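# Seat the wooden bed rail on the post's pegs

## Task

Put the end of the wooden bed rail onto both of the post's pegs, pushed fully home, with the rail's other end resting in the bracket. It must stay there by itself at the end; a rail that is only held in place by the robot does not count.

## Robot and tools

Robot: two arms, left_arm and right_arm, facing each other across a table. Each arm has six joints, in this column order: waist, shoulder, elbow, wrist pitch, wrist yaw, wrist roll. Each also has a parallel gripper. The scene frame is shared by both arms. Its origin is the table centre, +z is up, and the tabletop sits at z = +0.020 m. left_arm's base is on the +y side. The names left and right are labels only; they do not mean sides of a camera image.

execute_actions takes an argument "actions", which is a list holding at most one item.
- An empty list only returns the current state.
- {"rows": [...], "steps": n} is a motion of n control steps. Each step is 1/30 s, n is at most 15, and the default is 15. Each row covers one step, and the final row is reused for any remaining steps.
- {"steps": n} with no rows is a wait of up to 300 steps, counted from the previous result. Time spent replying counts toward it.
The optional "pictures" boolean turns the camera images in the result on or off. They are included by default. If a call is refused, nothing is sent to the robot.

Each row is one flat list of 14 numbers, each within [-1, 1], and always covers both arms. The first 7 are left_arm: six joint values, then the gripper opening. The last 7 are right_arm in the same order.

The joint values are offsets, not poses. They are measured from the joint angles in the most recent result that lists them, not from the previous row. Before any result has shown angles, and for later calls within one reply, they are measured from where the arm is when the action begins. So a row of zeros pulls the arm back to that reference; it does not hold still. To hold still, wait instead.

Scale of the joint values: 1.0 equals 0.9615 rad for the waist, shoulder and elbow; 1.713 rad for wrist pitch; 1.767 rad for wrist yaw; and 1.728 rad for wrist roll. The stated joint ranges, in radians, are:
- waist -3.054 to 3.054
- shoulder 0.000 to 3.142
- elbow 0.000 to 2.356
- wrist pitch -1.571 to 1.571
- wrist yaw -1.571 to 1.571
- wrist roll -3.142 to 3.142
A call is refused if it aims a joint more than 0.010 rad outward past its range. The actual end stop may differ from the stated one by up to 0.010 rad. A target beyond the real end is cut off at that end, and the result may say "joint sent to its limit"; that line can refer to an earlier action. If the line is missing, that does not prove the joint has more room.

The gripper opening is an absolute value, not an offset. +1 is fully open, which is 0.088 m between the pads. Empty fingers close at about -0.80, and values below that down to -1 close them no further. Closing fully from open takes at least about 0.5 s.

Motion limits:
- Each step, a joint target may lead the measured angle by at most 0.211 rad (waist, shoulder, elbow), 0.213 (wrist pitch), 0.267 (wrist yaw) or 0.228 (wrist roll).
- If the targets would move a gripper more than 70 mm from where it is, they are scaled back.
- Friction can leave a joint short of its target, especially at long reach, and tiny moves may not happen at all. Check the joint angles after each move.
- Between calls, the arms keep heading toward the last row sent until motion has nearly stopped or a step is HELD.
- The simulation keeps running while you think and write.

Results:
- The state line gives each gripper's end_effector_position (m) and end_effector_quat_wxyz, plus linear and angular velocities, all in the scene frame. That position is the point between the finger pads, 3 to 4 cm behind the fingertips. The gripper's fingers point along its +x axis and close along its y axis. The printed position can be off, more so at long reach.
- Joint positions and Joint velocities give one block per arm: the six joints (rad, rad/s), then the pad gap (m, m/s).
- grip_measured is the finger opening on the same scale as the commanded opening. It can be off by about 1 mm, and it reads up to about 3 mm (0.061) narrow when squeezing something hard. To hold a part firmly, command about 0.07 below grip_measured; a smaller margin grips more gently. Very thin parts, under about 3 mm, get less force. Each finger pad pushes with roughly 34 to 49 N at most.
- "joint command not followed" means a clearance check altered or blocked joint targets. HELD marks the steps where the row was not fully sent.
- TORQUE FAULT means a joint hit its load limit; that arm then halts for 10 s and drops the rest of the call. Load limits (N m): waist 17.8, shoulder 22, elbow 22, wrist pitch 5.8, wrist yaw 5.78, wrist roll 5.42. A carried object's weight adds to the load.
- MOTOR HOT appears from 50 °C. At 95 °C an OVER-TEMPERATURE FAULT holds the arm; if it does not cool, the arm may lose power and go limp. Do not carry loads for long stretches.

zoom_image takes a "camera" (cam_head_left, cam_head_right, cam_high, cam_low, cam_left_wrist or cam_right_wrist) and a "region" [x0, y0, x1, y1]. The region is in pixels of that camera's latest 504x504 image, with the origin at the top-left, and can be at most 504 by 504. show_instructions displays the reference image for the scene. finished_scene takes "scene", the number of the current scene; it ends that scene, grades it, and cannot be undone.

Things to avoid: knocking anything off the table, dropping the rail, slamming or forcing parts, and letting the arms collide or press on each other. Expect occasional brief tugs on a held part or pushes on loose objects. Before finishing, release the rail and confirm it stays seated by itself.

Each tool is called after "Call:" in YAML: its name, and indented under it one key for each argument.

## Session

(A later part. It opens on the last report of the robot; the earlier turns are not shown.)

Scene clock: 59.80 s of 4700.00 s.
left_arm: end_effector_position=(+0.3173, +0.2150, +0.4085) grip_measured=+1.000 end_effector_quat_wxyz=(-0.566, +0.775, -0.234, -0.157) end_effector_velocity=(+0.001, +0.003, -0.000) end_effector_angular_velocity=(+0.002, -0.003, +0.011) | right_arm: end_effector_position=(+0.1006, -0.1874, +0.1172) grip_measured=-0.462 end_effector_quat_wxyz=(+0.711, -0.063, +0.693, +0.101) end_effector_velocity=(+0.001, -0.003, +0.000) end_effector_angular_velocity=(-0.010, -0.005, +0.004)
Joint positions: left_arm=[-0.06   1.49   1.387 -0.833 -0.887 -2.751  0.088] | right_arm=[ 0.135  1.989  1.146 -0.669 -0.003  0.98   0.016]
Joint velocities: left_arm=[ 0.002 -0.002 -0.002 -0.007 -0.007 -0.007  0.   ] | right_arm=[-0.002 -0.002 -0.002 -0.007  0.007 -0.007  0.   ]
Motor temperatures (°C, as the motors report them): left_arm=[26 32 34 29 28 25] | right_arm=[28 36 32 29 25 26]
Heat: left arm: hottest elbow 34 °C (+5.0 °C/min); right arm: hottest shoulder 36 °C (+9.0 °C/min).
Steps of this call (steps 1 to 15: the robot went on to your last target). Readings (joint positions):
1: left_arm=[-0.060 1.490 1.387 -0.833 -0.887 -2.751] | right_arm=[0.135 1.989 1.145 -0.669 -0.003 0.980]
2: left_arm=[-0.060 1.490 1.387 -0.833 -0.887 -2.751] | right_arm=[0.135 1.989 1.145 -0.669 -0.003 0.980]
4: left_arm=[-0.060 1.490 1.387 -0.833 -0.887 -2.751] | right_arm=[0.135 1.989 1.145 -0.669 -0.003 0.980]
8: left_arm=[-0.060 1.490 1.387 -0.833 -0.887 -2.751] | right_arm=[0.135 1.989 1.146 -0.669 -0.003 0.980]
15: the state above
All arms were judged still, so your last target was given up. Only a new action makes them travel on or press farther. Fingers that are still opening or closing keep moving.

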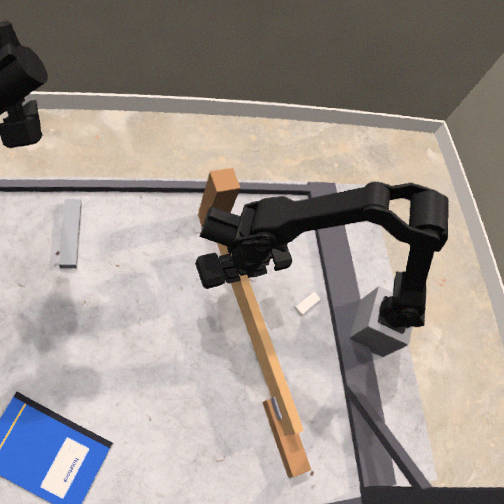

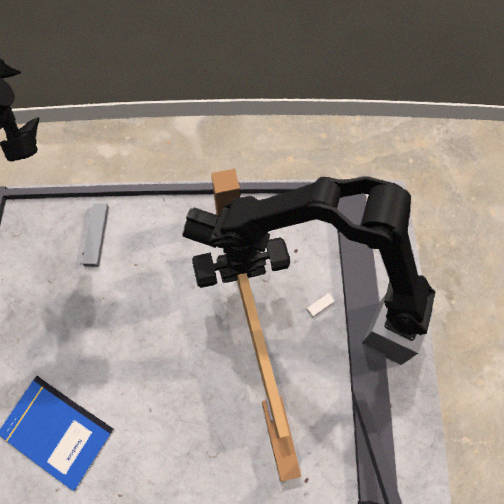

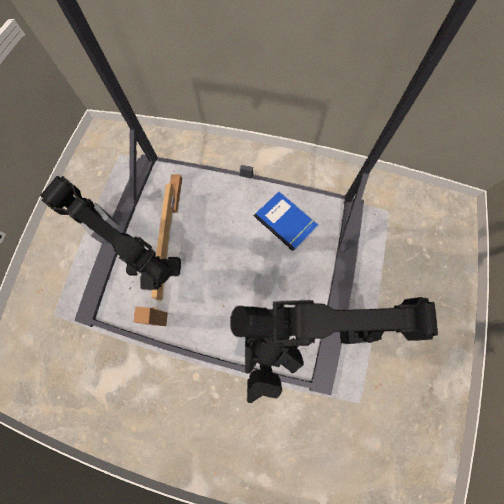

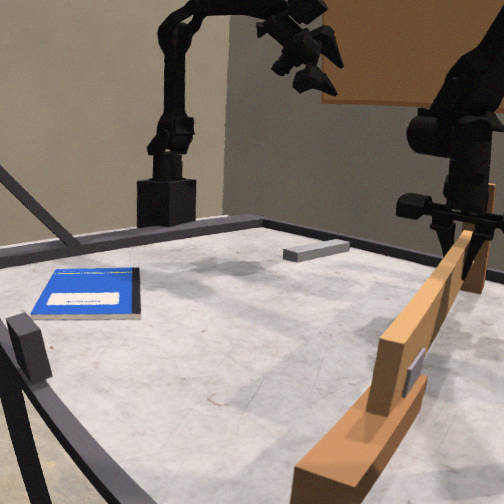

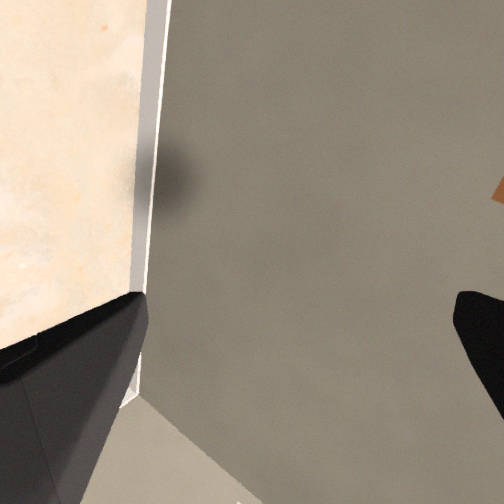

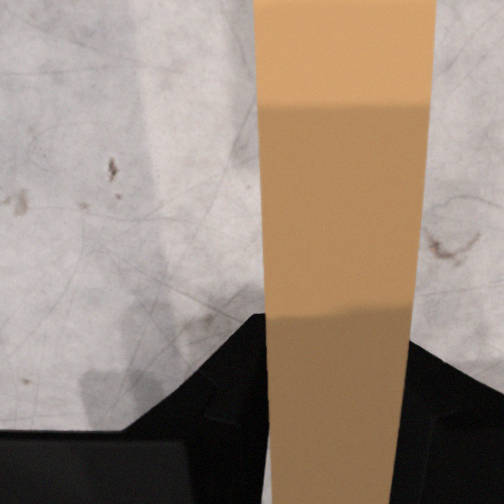

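Call:
execute_actions:
  actions:
    - {"rows":[[0,0,0,0,0,0,1,-0.1,0.05,0.075,-0.015,0,-0.055,-1]]}
  pictures: false

Call:
execute_actions:
  actions:
    - {"steps":15}

Call:
zoom_image:
  camera: "cam_high"
  region: [120, 260, 200, 330]

Scene clock: 63.47 s of 4700.00 s.
left_arm: end_effector_position=(+0.3173, +0.2150, +0.4085) grip_measured=+1.000 end_effector_quat_wxyz=(-0.566, +0.775, -0.234, -0.157) end_effector_velocity=(-0.000, +0.001, +0.003) end_effector_angular_velocity=(-0.017, -0.007, +0.006) | right_arm: end_effector_position=(+0.1294, -0.1893, +0.1169) grip_measured=-0.462 end_effector_quat_wxyz=(+0.706, -0.061, +0.699, +0.098) end_effector_velocity=(-0.001, -0.006, +0.000) end_effector_angular_velocity=(-0.023, +0.003, -0.010)
Joint positions: left_arm=[-0.06   1.49   1.387 -0.833 -0.887 -2.751  0.088] | right_arm=[ 0.05   2.024  1.199 -0.695 -0.019  0.903  0.016]
Joint velocities: left_arm=[-0.002 -0.007 -0.002  0.007 -0.007 -0.007  0.   ] | right_arm=[-0.002 -0.002 -0.002 -0.022  0.007  0.007 -0.   ]
Motor temperatures (°C, as the motors report them): left_arm=[26 32 34 29 28 25] | right_arm=[28 36 32 28 25 26]
Heat: left arm: hottest elbow 34 °C (+4.0 °C/min); right arm: hottest shoulder 36 °C (+8.1 °C/min).
Steps of this call (steps 1 to 90: nothing new was sent; then 0.17 s passed at rest; steps 91 to 105: all 15 steps of this action). Readings (joint positions):
91: left_arm=[-0.060 1.490 1.387 -0.833 -0.887 -2.751] | right_arm=[0.127 1.996 1.157 -0.682 -0.009 0.961]
92: left_arm=[-0.060 1.490 1.387 -0.833 -0.887 -2.751] | right_arm=[0.110 2.004 1.169 -0.686 -0.012 0.945]
94: left_arm=[-0.060 1.490 1.387 -0.833 -0.887 -2.751] | right_arm=[0.070 2.018 1.190 -0.685 -0.006 0.920]
98: left_arm=[-0.060 1.490 1.387 -0.833 -0.887 -2.751] | right_arm=[0.050 2.023 1.197 -0.693 -0.019 0.906]
105: the state above

Scene clock: 63.97 s of 4700.00 s.
left_arm: end_effector_position=(+0.3173, +0.2150, +0.4085) grip_measured=+1.000 end_effector_quat_wxyz=(-0.566, +0.775, -0.234, -0.157) end_effector_velocity=(-0.001, +0.004, -0.001) end_effector_angular_velocity=(+0.029, -0.002, -0.002) | right_arm: end_effector_position=(+0.1293, -0.1894, +0.1169) grip_measured=-0.462 end_effector_quat_wxyz=(+0.706, -0.061, +0.699, +0.098) end_effector_velocity=(+0.003, -0.002, +0.001) end_effector_angular_velocity=(-0.005, -0.005, -0.015)
Joint positions: left_arm=[-0.06   1.49   1.387 -0.833 -0.887 -2.751  0.088] | right_arm=[ 0.05   2.024  1.199 -0.696 -0.019  0.903  0.016]
Joint velocities: left_arm=[-0.002 -0.002 -0.002 -0.022 -0.007  0.007  0.   ] | right_arm=[-0.007 -0.002  0.002 -0.007  0.007  0.007  0.   ]
Motor temperatures (°C, as the motors report them): left_arm=[26 32 34 29 28 25] | right_arm=[28 36 32 28 25 26]
Heat: left arm: hottest elbow 34 °C (+4.0 °C/min); right arm: hottest shoulder 36 °C (+8.0 °C/min).
Steps of this call (steps 1 to 15: the robot went on to your last target). Readings (joint positions):
1: left_arm=[-0.060 1.490 1.387 -0.833 -0.887 -2.751] | right_arm=[0.050 2.024 1.199 -0.696 -0.019 0.903]
2: left_arm=[-0.060 1.490 1.387 -0.833 -0.887 -2.751] | right_arm=[0.050 2.024 1.199 -0.696 -0.019 0.903]
4: left_arm=[-0.060 1.490 1.387 -0.833 -0.887 -2.751] | right_arm=[0.050 2.024 1.199 -0.696 -0.019 0.903]
8: left_arm=[-0.060 1.490 1.387 -0.833 -0.887 -2.751] | right_arm=[0.050 2.024 1.199 -0.696 -0.019 0.903]
15: the state above
All arms were judged still, so your last target was given up. Only a new action makes them travel on or press farther. Fingers that are still opening or closing keep moving.

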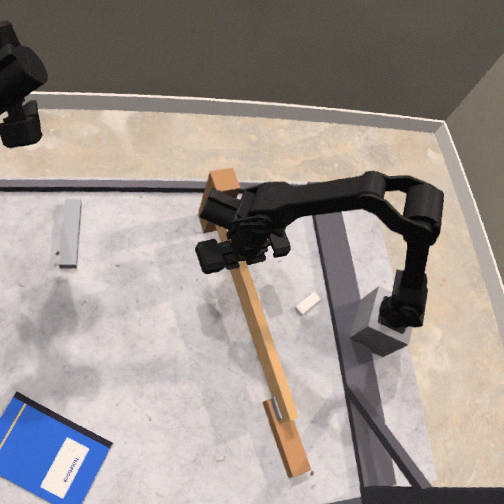

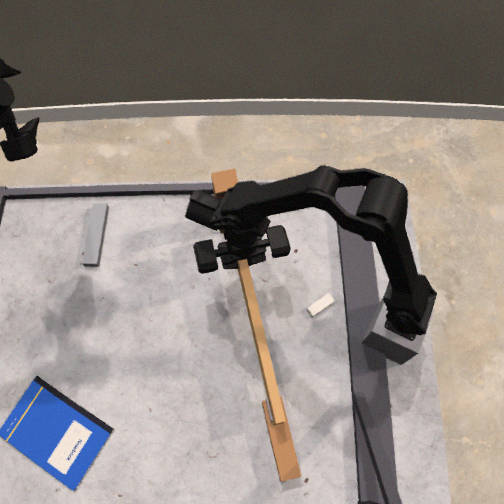

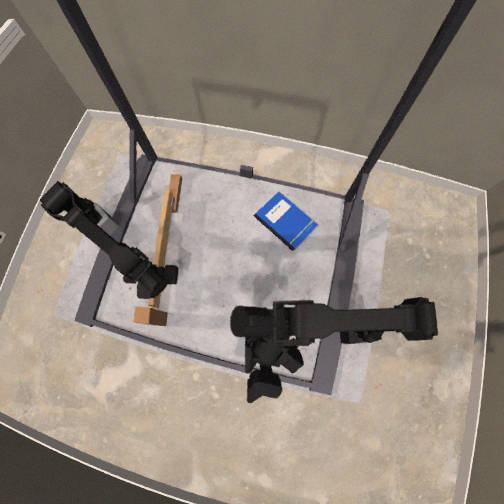

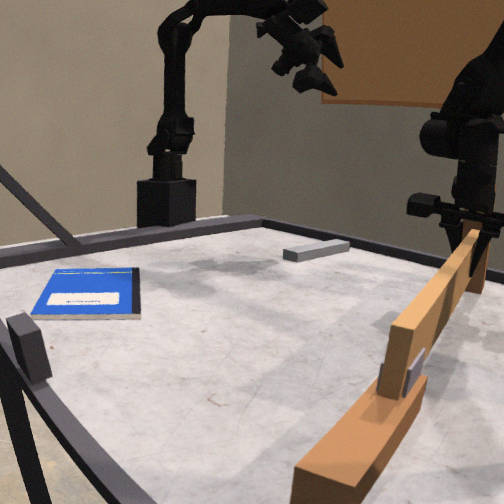

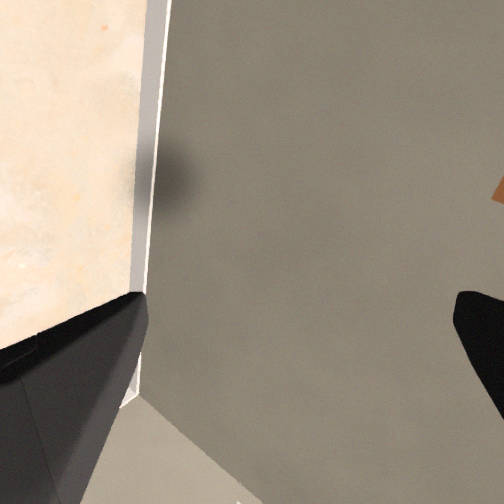

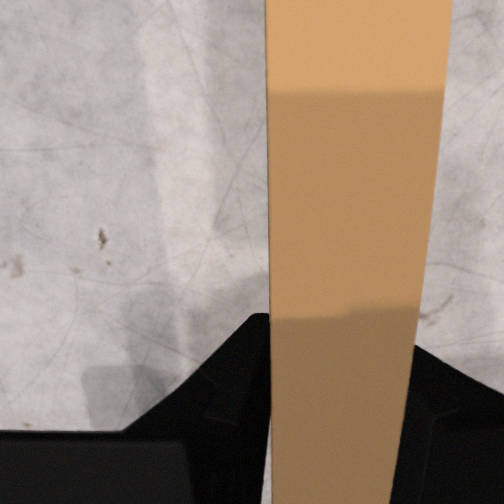

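Region (120, 260, 200, 330) of cam_high's 504x504 image, scaled by 6.300, with more detail than that image has; it fills the top 441 rows of this view, and the rest is white.

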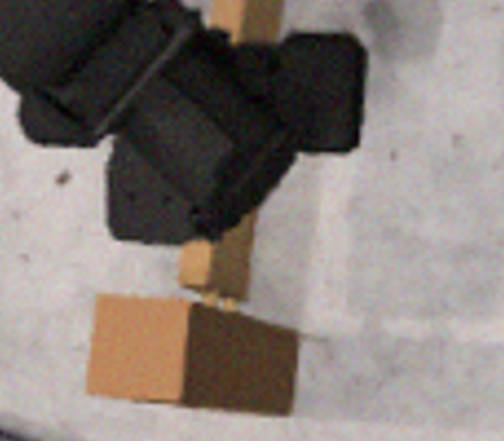

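Call:
execute_actions:
  actions:
    - {"rows":[[0,0,0,0,0,0,1,-0.03,0.06,0.08,-0.01,0,-0.015,-1]]}
  pictures: false

Call:
execute_actions:
  actions:
    - {"steps":15}

Call:
zoom_image:
  camera: "cam_high"
  region: [120, 260, 200, 330]

Scene clock: 69.50 s of 4700.00 s.
left_arm: end_effector_position=(+0.3173, +0.2150, +0.4085) grip_measured=+1.000 end_effector_quat_wxyz=(-0.566, +0.775, -0.234, -0.157) end_effector_velocity=(-0.002, +0.001, -0.000) end_effector_angular_velocity=(+0.015, -0.005, -0.007) | right_arm: end_effector_position=(+0.1304, -0.1853, +0.1112) grip_measured=-0.462 end_effector_quat_wxyz=(+0.695, -0.069, +0.709, +0.094) end_effector_velocity=(-0.003, -0.001, +0.000) end_effector_angular_velocity=(-0.003, +0.010, +0.010)
Joint positions: left_arm=[-0.06   1.49   1.387 -0.833 -0.887 -2.751  0.088] | right_arm=[ 0.045  2.07   1.245 -0.726 -0.036  0.893  0.016]
Joint velocities: left_arm=[-0.007 -0.002 -0.002 -0.007 -0.007  0.007  0.   ] | right_arm=[ 0.002 -0.002 -0.002 -0.007 -0.007 -0.007  0.   ]
Motor temperatures (°C, as the motors report them): left_arm=[26 32 34 29 28 25] | right_arm=[27 36 33 28 25 26]
Heat: left arm: hottest elbow 34 °C (+3.0 °C/min); right arm: hottest shoulder 36 °C (+7.1 °C/min).
Steps of this call (steps 1 to 90: nothing new was sent; then 2.03 s passed at rest; steps 91 to 105: all 15 steps of this action). Readings (joint positions):
91: left_arm=[-0.060 1.490 1.387 -0.833 -0.887 -2.751] | right_arm=[0.049 2.034 1.212 -0.709 -0.021 0.901]
92: left_arm=[-0.060 1.490 1.387 -0.833 -0.887 -2.751] | right_arm=[0.048 2.044 1.224 -0.718 -0.026 0.899]
94: left_arm=[-0.060 1.490 1.387 -0.833 -0.887 -2.751] | right_arm=[0.046 2.059 1.236 -0.721 -0.033 0.895]
98: left_arm=[-0.060 1.490 1.387 -0.833 -0.887 -2.751] | right_arm=[0.046 2.069 1.244 -0.724 -0.035 0.893]
105: the state above

Scene clock: 70.00 s of 4700.00 s.
left_arm: end_effector_position=(+0.3173, +0.2150, +0.4085) grip_measured=+1.000 end_effector_quat_wxyz=(-0.566, +0.775, -0.234, -0.157) end_effector_velocity=(-0.000, -0.000, +0.001) end_effector_angular_velocity=(+0.000, -0.009, -0.002) | right_arm: end_effector_position=(+0.1304, -0.1853, +0.1112) grip_measured=-0.462 end_effector_quat_wxyz=(+0.695, -0.069, +0.709, +0.094) end_effector_velocity=(-0.003, -0.000, +0.002) end_effector_angular_velocity=(+0.007, +0.021, -0.009)
Joint positions: left_arm=[-0.06   1.49   1.387 -0.833 -0.887 -2.751  0.088] | right_arm=[ 0.045  2.07   1.245 -0.726 -0.036  0.893  0.016]
Joint velocities: left_arm=[-0.002 -0.002 -0.002  0.007 -0.007  0.007  0.   ] | right_arm=[-0.002 -0.007 -0.002 -0.007 -0.022  0.007 -0.   ]
Motor temperatures (°C, as the motors report them): left_arm=[26 32 34 29 28 25] | right_arm=[27 36 33 28 25 26]
Heat: left arm: hottest elbow 34 °C (+3.0 °C/min); right arm: hottest shoulder 36 °C (+7.0 °C/min).
Steps of this call (steps 1 to 15: the robot went on to your last target). Readings (joint positions):
1: left_arm=[-0.060 1.490 1.387 -0.833 -0.887 -2.751] | right_arm=[0.045 2.070 1.245 -0.726 -0.036 0.893]
2: left_arm=[-0.060 1.490 1.387 -0.833 -0.887 -2.751] | right_arm=[0.045 2.070 1.245 -0.726 -0.036 0.893]
4: left_arm=[-0.060 1.490 1.387 -0.833 -0.887 -2.751] | right_arm=[0.045 2.070 1.245 -0.726 -0.036 0.893]
8: left_arm=[-0.060 1.490 1.387 -0.833 -0.887 -2.751] | right_arm=[0.045 2.070 1.245 -0.726 -0.036 0.893]
15: the state above
All arms were judged still, so your last target was given up. Only a new action makes them travel on or press farther. Fingers that are still opening or closing keep moving.

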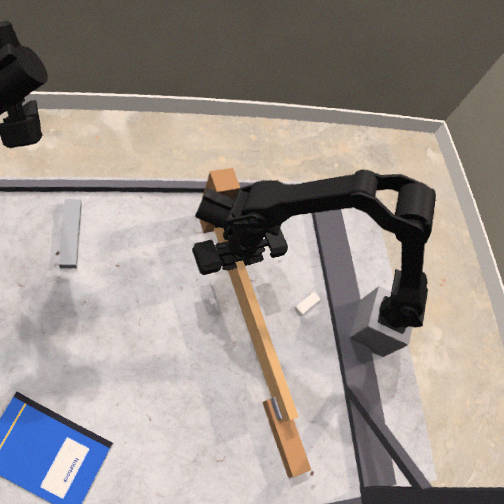

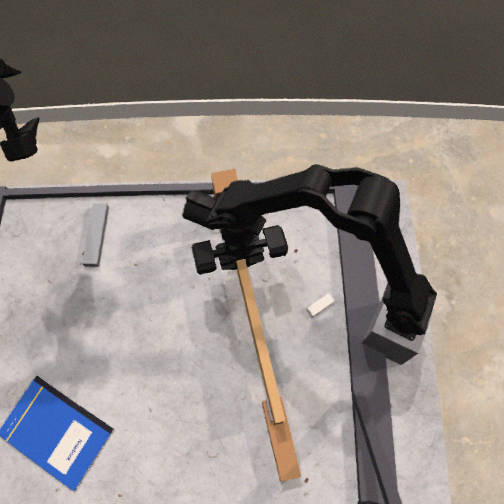

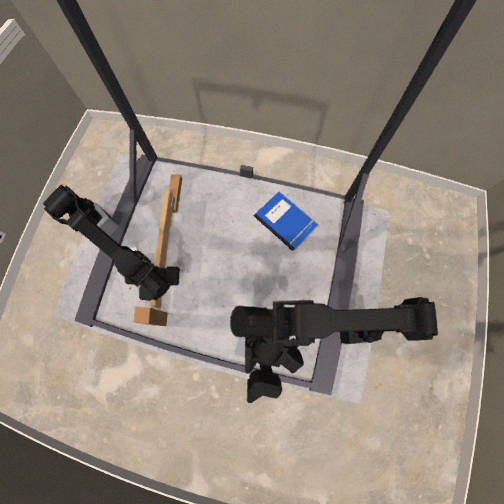

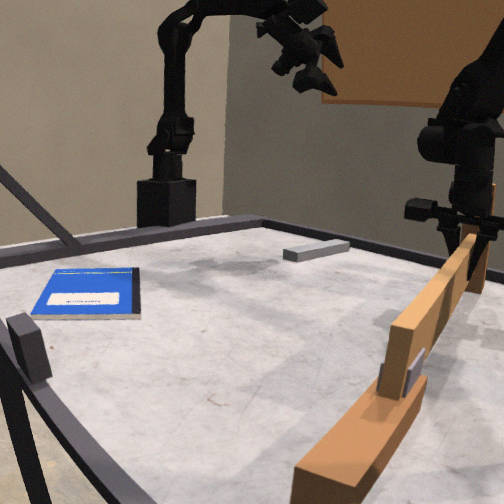

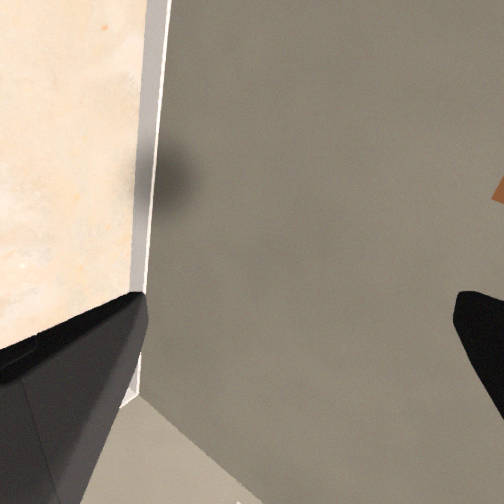

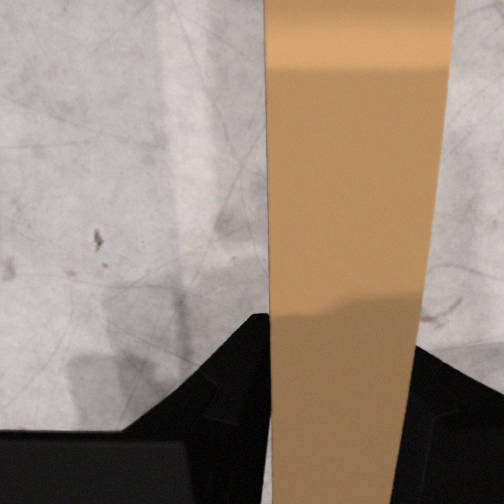

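Region (120, 260, 200, 330) of cam_high's 504x504 image, scaled by 6.300, with more detail than that image has; it fills the top 441 rows of this view, and the rest is white.

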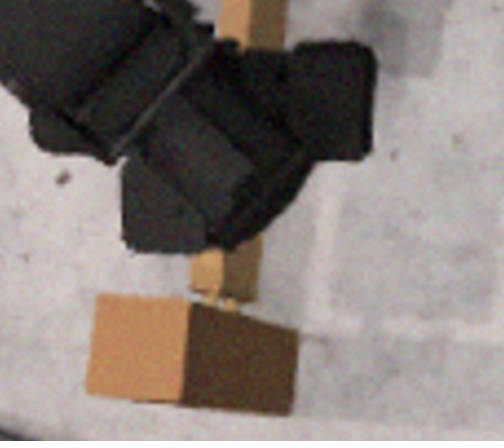

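Call:
execute_actions:
  actions:
    - {"rows":[[0,0,0,0,0,0,1,-0.01,-0.01,0.005,-0.005,0.02,0,-1],[0,0,0,0,0,0,1,-0.01,-0.02,0.01,-0.01,0.02,0,-1],[0,0,0,0,0,0,1,-0.01,-0.03,0.015,-0.015,0.02,0,-1],[0,0,0,0,0,0,1,-0.01,-0.04,0.02,-0.02,0.02,0,-1],[0,0,0,0,0,0,1,-0.01,-0.05,0.025,-0.025,0.02,0,-1],[0,0,0,0,0,0,1,-0.01,-0.06,0.03,-0.03,0.02,0,-1],[0,0,0,0,0,0,1,-0.02,-0.07,0.035,-0.035,0.02,0,-1]]}
  pictures: false

Call:
execute_actions:
  actions:
    - {"steps":15}
  pictures: false

Scene clock: 75.73 s of 4700.00 s.
left_arm: end_effector_position=(+0.3173, +0.2150, +0.4085) grip_measured=+1.000 end_effector_quat_wxyz=(-0.566, +0.775, -0.234, -0.157) end_effector_velocity=(+0.001, +0.002, +0.001) end_effector_angular_velocity=(-0.007, -0.011, +0.022) | right_arm: end_effector_position=(+0.1306, -0.1914, +0.1224) grip_measured=-0.462 end_effector_quat_wxyz=(+0.698, -0.073, +0.708, +0.081) end_effector_velocity=(+0.001, +0.004, +0.001) end_effector_angular_velocity=(+0.014, +0.001, +0.005)
Joint positions: left_arm=[-0.06   1.49   1.387 -0.833 -0.887 -2.751  0.088] | right_arm=[ 0.045  2.041  1.253 -0.78  -0.019  0.905  0.016]
Joint velocities: left_arm=[-0.002  0.002  0.002 -0.007 -0.022 -0.022  0.   ] | right_arm=[-0.002  0.002  0.007  0.007 -0.007 -0.007  0.   ]
Motor temperatures (°C, as the motors report them): left_arm=[26 33 34 29 28 25] | right_arm=[28 37 34 29 25 26]
Heat: left arm: hottest elbow 34 °C (+3.0 °C/min); right arm: hottest shoulder 37 °C (+8.0 °C/min).
Steps of this call (steps 1 to 90: nothing new was sent; then 2.23 s passed at rest; steps 91 to 105: all 15 steps of this action). Readings (joint positions):
91: left_arm=[-0.060 1.490 1.387 -0.833 -0.887 -2.751] | right_arm=[0.046 2.070 1.245 -0.727 -0.035 0.893]
92: left_arm=[-0.060 1.490 1.387 -0.833 -0.887 -2.751] | right_arm=[0.046 2.070 1.245 -0.728 -0.034 0.893]
94: left_arm=[-0.060 1.490 1.387 -0.833 -0.887 -2.751] | right_arm=[0.049 2.070 1.246 -0.733 -0.028 0.897]
98: left_arm=[-0.060 1.490 1.387 -0.833 -0.887 -2.751] | right_arm=[0.046 2.053 1.252 -0.768 -0.019 0.903]
105: the state above

Scene clock: 76.23 s of 4700.00 s.
left_arm: end_effector_position=(+0.3173, +0.2150, +0.4085) grip_measured=+1.000 end_effector_quat_wxyz=(-0.566, +0.775, -0.234, -0.157) end_effector_velocity=(-0.002, +0.003, -0.005) end_effector_angular_velocity=(+0.006, +0.016, +0.004) | right_arm: end_effector_position=(+0.1306, -0.1913, +0.1225) grip_measured=-0.462 end_effector_quat_wxyz=(+0.698, -0.073, +0.708, +0.081) end_effector_velocity=(+0.001, -0.003, +0.000) end_effector_angular_velocity=(-0.010, -0.004, +0.005)
Joint positions: left_arm=[-0.06   1.49   1.387 -0.833 -0.887 -2.751  0.088] | right_arm=[ 0.045  2.041  1.253 -0.78  -0.019  0.905  0.016]
Joint velocities: left_arm=[-0.002 -0.002 -0.007 -0.022  0.007 -0.022  0.   ] | right_arm=[-0.002 -0.002 -0.002 -0.007  0.007 -0.007 -0.   ]
Motor temperatures (°C, as the motors report them): left_arm=[26 33 35 29 28 25] | right_arm=[28 37 34 29 25 26]
Heat: left arm: hottest elbow 35 °C (+4.1 °C/min); right arm: hottest shoulder 37 °C (+8.1 °C/min).
Steps of this call (steps 1 to 15: the robot went on to your last target). Readings (joint positions):
1: left_arm=[-0.060 1.490 1.387 -0.833 -0.887 -2.751] | right_arm=[0.045 2.041 1.253 -0.780 -0.019 0.905]
2: left_arm=[-0.060 1.490 1.387 -0.833 -0.887 -2.751] | right_arm=[0.045 2.041 1.253 -0.780 -0.019 0.905]
4: left_arm=[-0.060 1.490 1.387 -0.833 -0.887 -2.751] | right_arm=[0.045 2.041 1.253 -0.780 -0.019 0.905]
8: left_arm=[-0.060 1.490 1.387 -0.833 -0.887 -2.751] | right_arm=[0.045 2.041 1.253 -0.780 -0.019 0.905]
15: the state above
All arms were judged still, so your last target was given up. Only a new action makes them travel on or press farther. Fingers that are still opening or closing keep moving.

Call:
execute_actions:
  actions:
    - {"rows":[[0,0,0,0,0,0,1,-0.01,0.01,0,0.005,0,0,-1],[0,0,0,0,0,0,1,-0.01,0.02,0,0.01,0,0,-1],[0,0,0,0,0,0,1,-0.01,0.03,0,0.015,0,0,-1],[0,0,0,0,0,0,1,-0.01,0.04,0,0.02,0,0,-1],[0,0,0,0,0,0,1,-0.01,0.05,0,0.025,0,0,-1],[0,0,0,0,0,0,1,-0.01,0.06,0,0.03,0,0,-1],[0,0,0,0,0,0,1,-0.02,0.07,0,0.035,0,0,-1]]}
  pictures: false

Call:
execute_actions:
  actions:
    - {"steps":15}
  pictures: false

Scene clock: 80.83 s of 4700.00 s.
left_arm: end_effector_position=(+0.3173, +0.2150, +0.4085) grip_measured=+1.000 end_effector_quat_wxyz=(-0.566, +0.775, -0.234, -0.157) end_effector_velocity=(-0.003, -0.001, -0.001) end_effector_angular_velocity=(+0.012, +0.006, -0.015) | right_arm: end_effector_position=(+0.1308, -0.1877, +0.1057) grip_measured=-0.462 end_effector_quat_wxyz=(+0.692, -0.069, +0.714, +0.079) end_effector_velocity=(+0.002, +0.000, +0.000) end_effector_angular_velocity=(+0.010, +0.003, -0.000)
Joint positions: left_arm=[-0.06   1.49   1.387 -0.833 -0.887 -2.751  0.088] | right_arm=[ 0.042  2.091  1.253 -0.736 -0.035  0.91   0.016]
Joint velocities: left_arm=[-0.007 -0.002 -0.002 -0.007  0.007  0.007  0.   ] | right_arm=[-0.007 -0.002 -0.002  0.007 -0.007 -0.007 -0.   ]
Motor temperatures (°C, as the motors report them): left_arm=[26 33 35 29 28 25] | right_arm=[28 39 34 29 25 26]
Heat: left arm: hottest elbow 35 °C (+3.0 °C/min); right arm: hottest shoulder 39 °C (+10.0 °C/min).
Steps of this call (steps 1 to 90: nothing new was sent; then 1.10 s passed at rest; steps 91 to 105: all 15 steps of this action). Readings (joint positions):
91: left_arm=[-0.060 1.490 1.387 -0.833 -0.887 -2.751] | right_arm=[0.045 2.041 1.253 -0.780 -0.019 0.907]
92: left_arm=[-0.060 1.490 1.387 -0.833 -0.887 -2.751] | right_arm=[0.045 2.043 1.253 -0.780 -0.019 0.909]
94: left_arm=[-0.060 1.490 1.387 -0.833 -0.887 -2.751] | right_arm=[0.045 2.048 1.253 -0.776 -0.021 0.911]
98: left_arm=[-0.060 1.490 1.387 -0.833 -0.887 -2.751] | right_arm=[0.045 2.079 1.253 -0.743 -0.029 0.911]
105: the state above

Scene clock: 81.33 s of 4700.00 s.
left_arm: end_effector_position=(+0.3173, +0.2150, +0.4085) grip_measured=+1.000 end_effector_quat_wxyz=(-0.566, +0.775, -0.234, -0.157) end_effector_velocity=(-0.002, -0.000, -0.000) end_effector_angular_velocity=(-0.027, +0.008, +0.004) | right_arm: end_effector_position=(+0.1308, -0.1877, +0.1057) grip_measured=-0.462 end_effector_quat_wxyz=(+0.692, -0.069, +0.714, +0.079) end_effector_velocity=(-0.000, -0.000, +0.001) end_effector_angular_velocity=(+0.001, +0.008, +0.005)
Joint positions: left_arm=[-0.06   1.49   1.387 -0.833 -0.887 -2.751  0.088] | right_arm=[ 0.042  2.091  1.253 -0.736 -0.035  0.91   0.016]
Joint velocities: left_arm=[-0.002 -0.007 -0.007  0.007  0.007 -0.022  0.   ] | right_arm=[-0.002 -0.002  0.002 -0.007 -0.007 -0.007 -0.   ]
Motor temperatures (°C, as the motors report them): left_arm=[26 33 35 29 28 25] | right_arm=[28 39 34 29 25 26]
Heat: left arm: hottest elbow 35 °C (+3.0 °C/min); right arm: hottest shoulder 39 °C (+9.1 °C/min).
Steps of this call (steps 1 to 15: the robot went on to your last target). Readings (joint positions):
1: left_arm=[-0.060 1.490 1.387 -0.833 -0.887 -2.751] | right_arm=[0.042 2.091 1.253 -0.736 -0.035 0.910]
2: left_arm=[-0.060 1.490 1.387 -0.833 -0.887 -2.751] | right_arm=[0.042 2.091 1.253 -0.736 -0.035 0.910]
4: left_arm=[-0.060 1.490 1.387 -0.833 -0.887 -2.751] | right_arm=[0.042 2.091 1.253 -0.736 -0.035 0.910]
8: left_arm=[-0.060 1.490 1.387 -0.833 -0.887 -2.751] | right_arm=[0.042 2.091 1.253 -0.736 -0.035 0.910]
15: the state above
All arms were judged still, so your last target was given up. Only a new action makes them travel on or press farther. Fingers that are still opening or closing keep moving.

Call:
execute_actions:
  actions:
    - {"rows":[[0,0,0,0,0,0,1,0.05,0,0.07,-0.03,0.02,0.02,-1]]}

Call:
zoom_image:
  camera: "cam_high"
  region: [120, 260, 200, 330]

Call:
zoom_image:
  camera: "cam_head_left"
  region: [180, 160, 280, 280]

Scene clock: 85.07 s of 4700.00 s.
left_arm: end_effector_position=(+0.3173, +0.2150, +0.4085) grip_measured=+1.000 end_effector_quat_wxyz=(-0.566, +0.775, -0.234, -0.157) end_effector_velocity=(+0.001, +0.001, +0.003) end_effector_angular_velocity=(-0.009, -0.018, +0.014) | right_arm: end_effector_position=(+0.1260, -0.1774, +0.1157) grip_measured=-0.462 end_effector_quat_wxyz=(+0.703, -0.082, +0.702, +0.080) end_effector_velocity=(-0.003, -0.001, +0.000) end_effector_angular_velocity=(+0.002, +0.023, +0.005)
Joint positions: left_arm=[-0.06   1.49   1.387 -0.833 -0.887 -2.751  0.088] | right_arm=[ 0.082  2.094  1.304 -0.784  0.003  0.93   0.016]
Joint velocities: left_arm=[-0.002 -0.002 -0.002  0.007 -0.022 -0.007  0.   ] | right_arm=[-0.002 -0.002 -0.002 -0.007 -0.022 -0.007 -0.001]
Motor temperatures (°C, as the motors report them): left_arm=[26 33 35 29 28 25] | right_arm=[28 38 34 29 25 26]
Heat: left arm: hottest elbow 35 °C (+3.1 °C/min); right arm: hottest shoulder 38 °C (+8.2 °C/min).
Steps of this call (steps 1 to 90: nothing new was sent; then 0.23 s passed at rest; steps 91 to 105: all 15 steps of this action). Readings (joint positions):
91: left_arm=[-0.060 1.490 1.387 -0.833 -0.887 -2.751] | right_arm=[0.047 2.091 1.261 -0.746 -0.027 0.915]
92: left_arm=[-0.060 1.490 1.387 -0.833 -0.887 -2.751] | right_arm=[0.055 2.093 1.270 -0.755 -0.016 0.922]
94: left_arm=[-0.060 1.490 1.387 -0.833 -0.887 -2.751] | right_arm=[0.070 2.094 1.289 -0.771 -0.008 0.926]
98: left_arm=[-0.060 1.490 1.387 -0.833 -0.887 -2.751] | right_arm=[0.082 2.094 1.303 -0.781 0.002 0.929]
105: the state above

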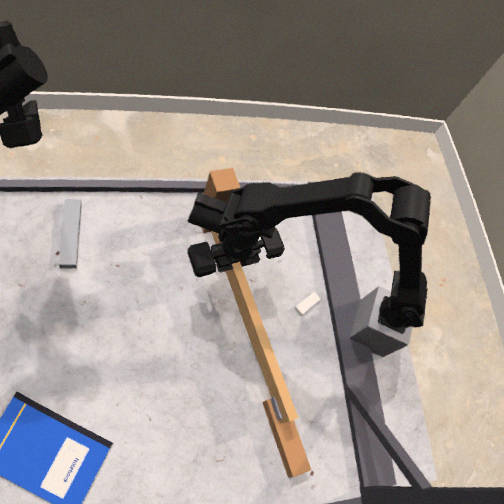

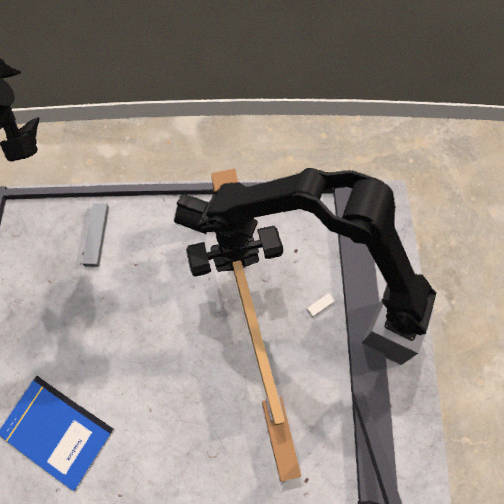

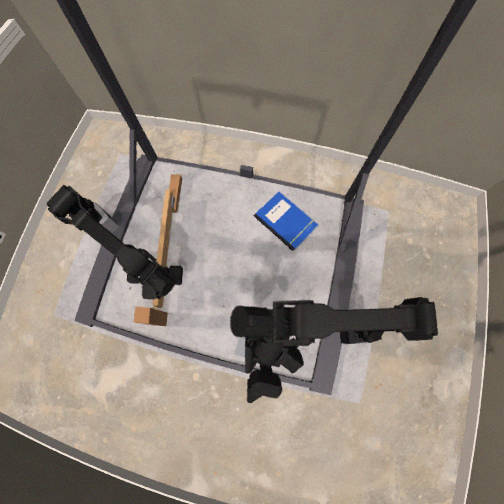

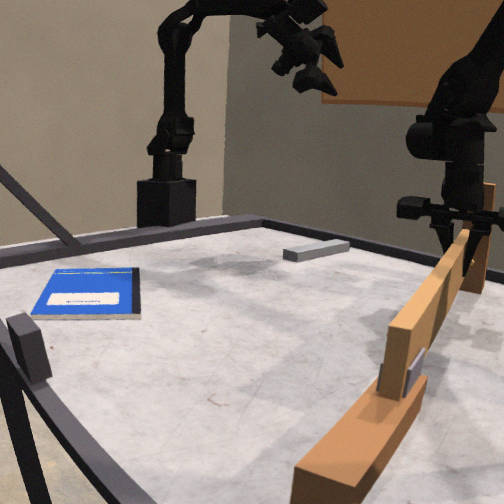

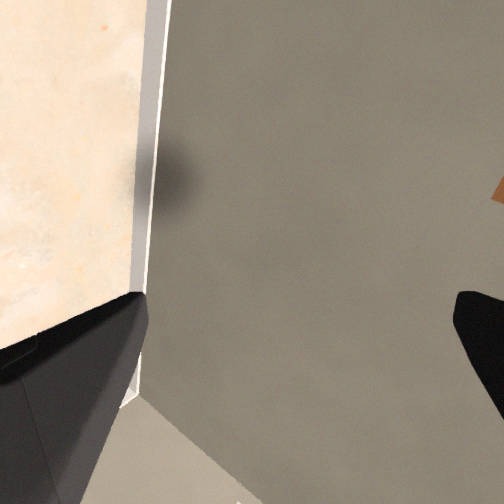

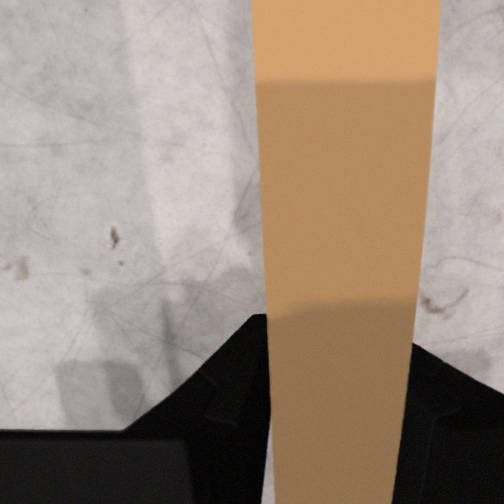

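Region (120, 260, 200, 330) of cam_high's 504x504 image, scaled by 6.300, with more detail than that image has; it fills the top 441 rows of this view, and the rest is white.

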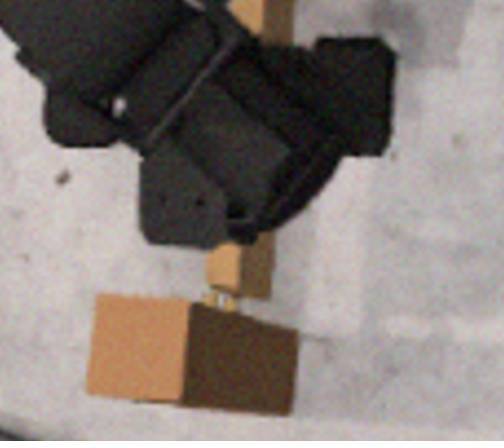

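Region (180, 160, 280, 280) of cam_head_left's 504x504 image, scaled by 4.200, with more detail than that image has.

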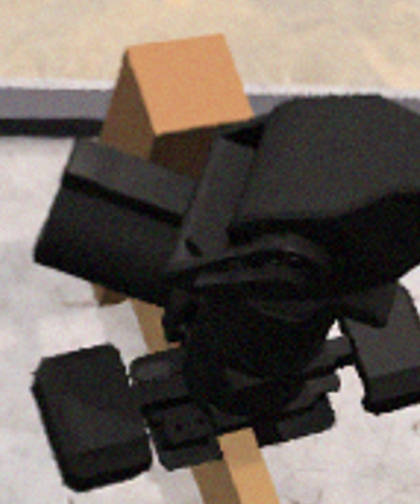

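Call:
execute_actions:
  actions:
    - {"rows":[[0,0,0,0,0,0,1,-0.06,0.02,0.03,-0.005,0,-0.03,-1]]}
  pictures: false

Call:
execute_actions:
  actions:
    - {"steps":15}
  pictures: false

Scene clock: 88.03 s of 4700.00 s.
left_arm: end_effector_position=(+0.3173, +0.2150, +0.4085) grip_measured=+1.000 end_effector_quat_wxyz=(-0.566, +0.775, -0.234, -0.157) end_effector_velocity=(+0.000, +0.005, -0.002) end_effector_angular_velocity=(+0.024, -0.010, +0.014) | right_arm: end_effector_position=(+0.1289, -0.1798, +0.1154) grip_measured=-0.462 end_effector_quat_wxyz=(+0.691, -0.085, +0.713, +0.086) end_effector_velocity=(+0.002, -0.001, +0.001) end_effector_angular_velocity=(-0.005, -0.006, +0.005)
Joint positions: left_arm=[-0.06   1.49   1.387 -0.833 -0.887 -2.751  0.088] | right_arm=[ 0.059  2.099  1.311 -0.797 -0.027  0.894  0.016]
Joint velocities: left_arm=[-0.002 -0.002 -0.007 -0.022 -0.022 -0.007  0.   ] | right_arm=[-0.002 -0.002  0.002 -0.007  0.007 -0.007 -0.   ]
Motor temperatures (°C, as the motors report them): left_arm=[26 33 35 30 28 25] | right_arm=[28 39 34 29 25 26]
Heat: left arm: hottest elbow 35 °C (+3.0 °C/min); right arm: hottest shoulder 39 °C (+9.1 °C/min).
Steps of this call (steps 1 to 15: the robot went on to your last target; steps 16 to 74: nothing new was sent; steps 75 to 89: all 15 steps of this action). Readings (joint positions):
75: left_arm=[-0.060 1.490 1.387 -0.833 -0.887 -2.751] | right_arm=[0.077 2.095 1.307 -0.789 -0.003 0.921]
76: left_arm=[-0.060 1.490 1.387 -0.833 -0.887 -2.751] | right_arm=[0.069 2.096 1.308 -0.792 -0.009 0.913]
78: left_arm=[-0.060 1.490 1.387 -0.833 -0.887 -2.751] | right_arm=[0.059 2.098 1.309 -0.795 -0.026 0.902]
82: left_arm=[-0.060 1.490 1.387 -0.833 -0.887 -2.751] | right_arm=[0.059 2.099 1.311 -0.797 -0.027 0.895]
89: the state above

Scene clock: 88.53 s of 4700.00 s.
left_arm: end_effector_position=(+0.3173, +0.2150, +0.4085) grip_measured=+1.000 end_effector_quat_wxyz=(-0.566, +0.775, -0.234, -0.157) end_effector_velocity=(-0.001, +0.002, +0.003) end_effector_angular_velocity=(+0.005, -0.008, -0.002) | right_arm: end_effector_position=(+0.1290, -0.1799, +0.1152) grip_measured=-0.462 end_effector_quat_wxyz=(+0.691, -0.085, +0.713, +0.086) end_effector_velocity=(+0.003, -0.002, +0.001) end_effector_angular_velocity=(-0.005, -0.006, +0.015)
Joint positions: left_arm=[-0.06   1.49   1.387 -0.833 -0.887 -2.751  0.088] | right_arm=[ 0.059  2.099  1.311 -0.797 -0.027  0.893  0.016]
Joint velocities: left_arm=[-0.002 -0.007  0.002 -0.007 -0.007  0.007  0.   ] | right_arm=[-0.007 -0.002  0.002 -0.007  0.007 -0.022  0.   ]
Motor temperatures (°C, as the motors report them): left_arm=[26 33 35 30 28 25] | right_arm=[28 39 34 29 26 26]
Heat: left arm: hottest elbow 35 °C (+3.0 °C/min); right arm: hottest shoulder 39 °C (+9.0 °C/min).
Steps of this call (steps 1 to 15: the robot went on to your last target). Readings (joint positions):
1: left_arm=[-0.060 1.490 1.387 -0.833 -0.887 -2.751] | right_arm=[0.059 2.099 1.311 -0.797 -0.027 0.894]
2: left_arm=[-0.060 1.490 1.387 -0.833 -0.887 -2.751] | right_arm=[0.059 2.099 1.311 -0.797 -0.027 0.893]
4: left_arm=[-0.060 1.490 1.387 -0.833 -0.887 -2.751] | right_arm=[0.059 2.099 1.311 -0.797 -0.027 0.893]
8: left_arm=[-0.060 1.490 1.387 -0.833 -0.887 -2.751] | right_arm=[0.059 2.099 1.311 -0.797 -0.027 0.893]
15: the state above
All arms were judged still, so your last target was given up. Only a new action makes them travel on or press farther. Fingers that are still opening or closing keep moving.

Slide laterally: pull reach in slowly while pressing lightly.

Call:
execute_actions:
  actions:
    - {"rows":[[0,0,0,0,0,0,1,-0.01,-0.01,-0.012,0,0,0,-1],[0,0,0,0,0,0,1,-0.015,-0.02,-0.024,0,0,0,-1],[0,0,0,0,0,0,1,-0.02,-0.03,-0.036,0,0,0,-1],[0,0,0,0,0,0,1,-0.025,-0.04,-0.048,0,0,0,-1],[0,0,0,0,0,0,1,-0.03,-0.05,-0.06,0,0,0,-1]]}
  pictures: false

Call:
execute_actions:
  actions:
    - {"steps":15}
  pictures: false

Scene clock: 91.97 s of 4700.00 s.
left_arm: end_effector_position=(+0.3173, +0.2150, +0.4085) grip_measured=+1.000 end_effector_quat_wxyz=(-0.566, +0.775, -0.234, -0.157) end_effector_velocity=(-0.002, +0.000, -0.001) end_effector_angular_velocity=(+0.012, +0.006, -0.011) | right_arm: end_effector_position=(+0.1313, -0.1932, +0.1137) grip_measured=-0.462 end_effector_quat_wxyz=(+0.688, -0.076, +0.718, +0.071) end_effector_velocity=(-0.001, -0.005, +0.002) end_effector_angular_velocity=(-0.012, +0.014, -0.015)
Joint positions: left_arm=[-0.06   1.49   1.387 -0.833 -0.887 -2.751  0.088] | right_arm=[ 0.035  2.076  1.266 -0.788 -0.032  0.905  0.016]
Joint velocities: left_arm=[-0.002 -0.002 -0.002 -0.007  0.007  0.007  0.   ] | right_arm=[-0.007 -0.007 -0.002 -0.022 -0.007  0.007 -0.   ]
Motor temperatures (°C, as the motors report them): left_arm=[26 33 35 30 28 25] | right_arm=[28 39 34 29 26 26]
Heat: left arm: hottest elbow 35 °C (+2.0 °C/min); right arm: hottest shoulder 39 °C (+8.1 °C/min).
Steps of this call (steps 1 to 88: nothing new was sent; steps 89 to 103: all 15 steps of this action). Readings (joint positions):
89: left_arm=[-0.060 1.490 1.387 -0.833 -0.887 -2.751] | right_arm=[0.059 2.099 1.311 -0.797 -0.028 0.893]
90: left_arm=[-0.060 1.490 1.387 -0.833 -0.887 -2.751] | right_arm=[0.059 2.099 1.309 -0.797 -0.028 0.893]
92: left_arm=[-0.060 1.490 1.387 -0.833 -0.887 -2.751] | right_arm=[0.057 2.095 1.299 -0.789 -0.028 0.895]
96: left_arm=[-0.060 1.490 1.387 -0.833 -0.887 -2.751] | right_arm=[0.038 2.082 1.272 -0.788 -0.032 0.903]
103: the state above

Scene clock: 92.47 s of 4700.00 s.
left_arm: end_effector_position=(+0.3173, +0.2150, +0.4085) grip_measured=+1.000 end_effector_quat_wxyz=(-0.566, +0.775, -0.234, -0.157) end_effector_velocity=(+0.001, +0.000, +0.003) end_effector_angular_velocity=(-0.004, -0.010, +0.003) | right_arm: end_effector_position=(+0.1314, -0.1933, +0.1137) grip_measured=-0.462 end_effector_quat_wxyz=(+0.688, -0.076, +0.718, +0.071) end_effector_velocity=(-0.001, -0.002, -0.001) end_effector_angular_velocity=(-0.007, +0.012, +0.005)
Joint positions: left_arm=[-0.06   1.49   1.387 -0.833 -0.887 -2.751  0.088] | right_arm=[ 0.035  2.076  1.266 -0.788 -0.032  0.905  0.016]
Joint velocities: left_arm=[ 0.002 -0.002  0.002  0.007 -0.007  0.007  0.   ] | right_arm=[-0.002  0.002 -0.002 -0.007 -0.007 -0.007 -0.   ]
Motor temperatures (°C, as the motors report them): left_arm=[26 33 35 30 28 25] | right_arm=[28 39 34 29 26 26]
Heat: left arm: hottest elbow 35 °C (+2.0 °C/min); right arm: hottest shoulder 39 °C (+8.0 °C/min).
Steps of this call (steps 1 to 15: the robot went on to your last target). Readings (joint positions):
1: left_arm=[-0.060 1.490 1.387 -0.833 -0.887 -2.751] | right_arm=[0.035 2.076 1.266 -0.788 -0.032 0.905]
2: left_arm=[-0.060 1.490 1.387 -0.833 -0.887 -2.751] | right_arm=[0.035 2.076 1.266 -0.788 -0.032 0.905]
4: left_arm=[-0.060 1.490 1.387 -0.833 -0.887 -2.751] | right_arm=[0.035 2.076 1.266 -0.788 -0.032 0.905]
8: left_arm=[-0.060 1.490 1.387 -0.833 -0.887 -2.751] | right_arm=[0.035 2.076 1.266 -0.788 -0.032 0.905]
15: the state above
All arms were judged still, so your last target was given up. Only a new action makes them travel on or press farther. Fingers that are still opening or closing keep moving.

Call:
execute_actions:
  actions:
    - {"rows":[[0,0,0,0,0,0,1,0.04,0.02,0.03,0,0.018,0.0,-1]]}

Call:
zoom_image:
  camera: "cam_low"
  region: [424, 200, 504, 300]

Scene clock: 95.33 s of 4700.00 s.
left_arm: end_effector_position=(+0.3173, +0.2150, +0.4085) grip_measured=+1.000 end_effector_quat_wxyz=(-0.566, +0.775, -0.234, -0.157) end_effector_velocity=(-0.001, -0.001, -0.000) end_effector_angular_velocity=(-0.027, +0.008, +0.004) | right_arm: end_effector_position=(+0.1275, -0.1842, +0.1152) grip_measured=-0.462 end_effector_quat_wxyz=(+0.699, -0.085, +0.706, +0.079) end_effector_velocity=(+0.000, +0.001, +0.000) end_effector_angular_velocity=(+0.010, +0.004, +0.005)
Joint positions: left_arm=[-0.06   1.49   1.387 -0.833 -0.887 -2.751  0.088] | right_arm=[ 0.067  2.083  1.285 -0.784 -0.004  0.912  0.016]
Joint velocities: left_arm=[-0.002 -0.002 -0.002  0.007  0.007 -0.022  0.   ] | right_arm=[-0.002 -0.002 -0.002  0.007 -0.007 -0.007 -0.   ]
Motor temperatures (°C, as the motors report them): left_arm=[26 33 35 30 28 25] | right_arm=[28 40 34 29 26 26]
Heat: left arm: hottest elbow 35 °C (+2.0 °C/min); right arm: hottest shoulder 40 °C (+9.1 °C/min).
Steps of this call (steps 1 to 71: nothing new was sent; steps 72 to 86: all 15 steps of this action). Readings (joint positions):
72: left_arm=[-0.060 1.490 1.387 -0.833 -0.887 -2.751] | right_arm=[0.039 2.076 1.267 -0.788 -0.025 0.908]
73: left_arm=[-0.060 1.490 1.387 -0.833 -0.887 -2.751] | right_arm=[0.045 2.077 1.269 -0.788 -0.015 0.911]
75: left_arm=[-0.060 1.490 1.387 -0.833 -0.887 -2.751] | right_arm=[0.057 2.079 1.276 -0.785 -0.010 0.912]
79: left_arm=[-0.060 1.490 1.387 -0.833 -0.887 -2.751] | right_arm=[0.067 2.080 1.284 -0.784 -0.006 0.912]
86: the state above

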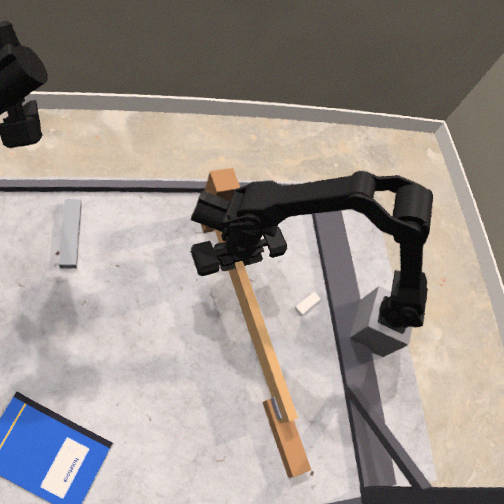

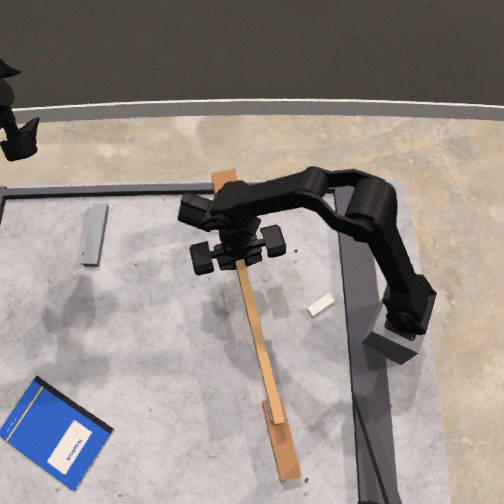

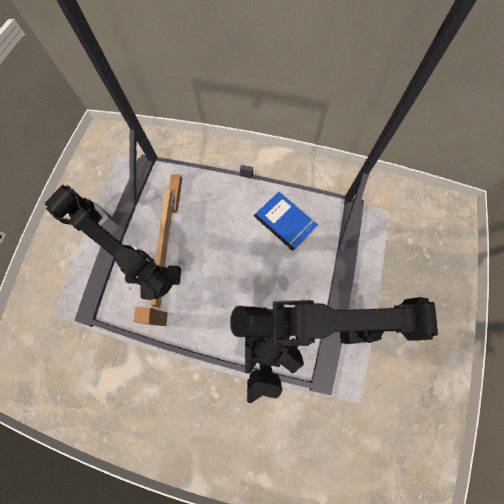

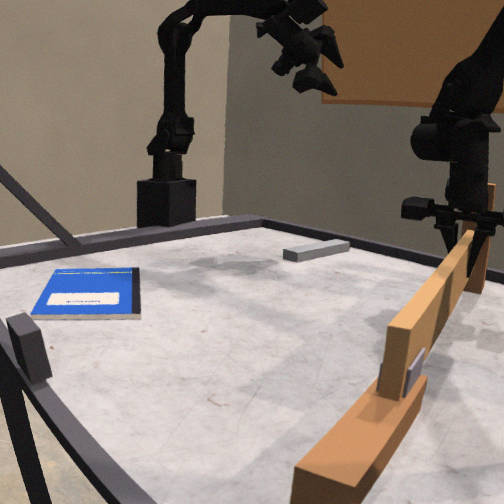

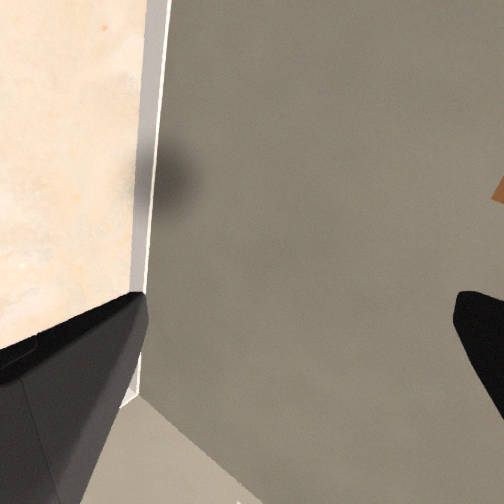

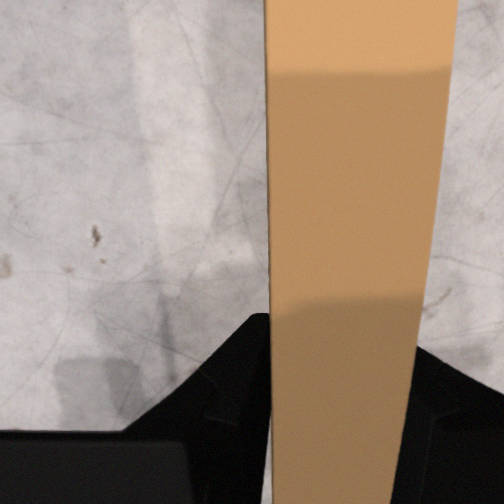

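Region (424, 200, 504, 300) of cam_low's 504x504 image, scaled by 5.040, with more detail than that image has; it fills the left 403 columns of this view, and the rest is white.

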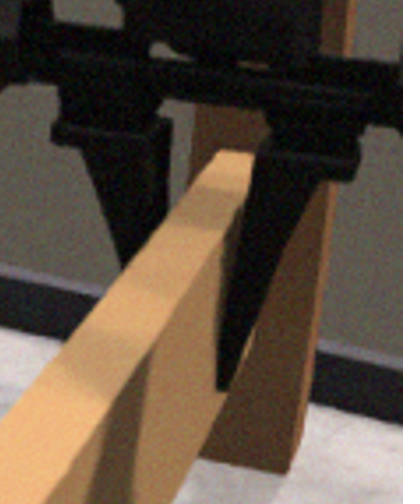

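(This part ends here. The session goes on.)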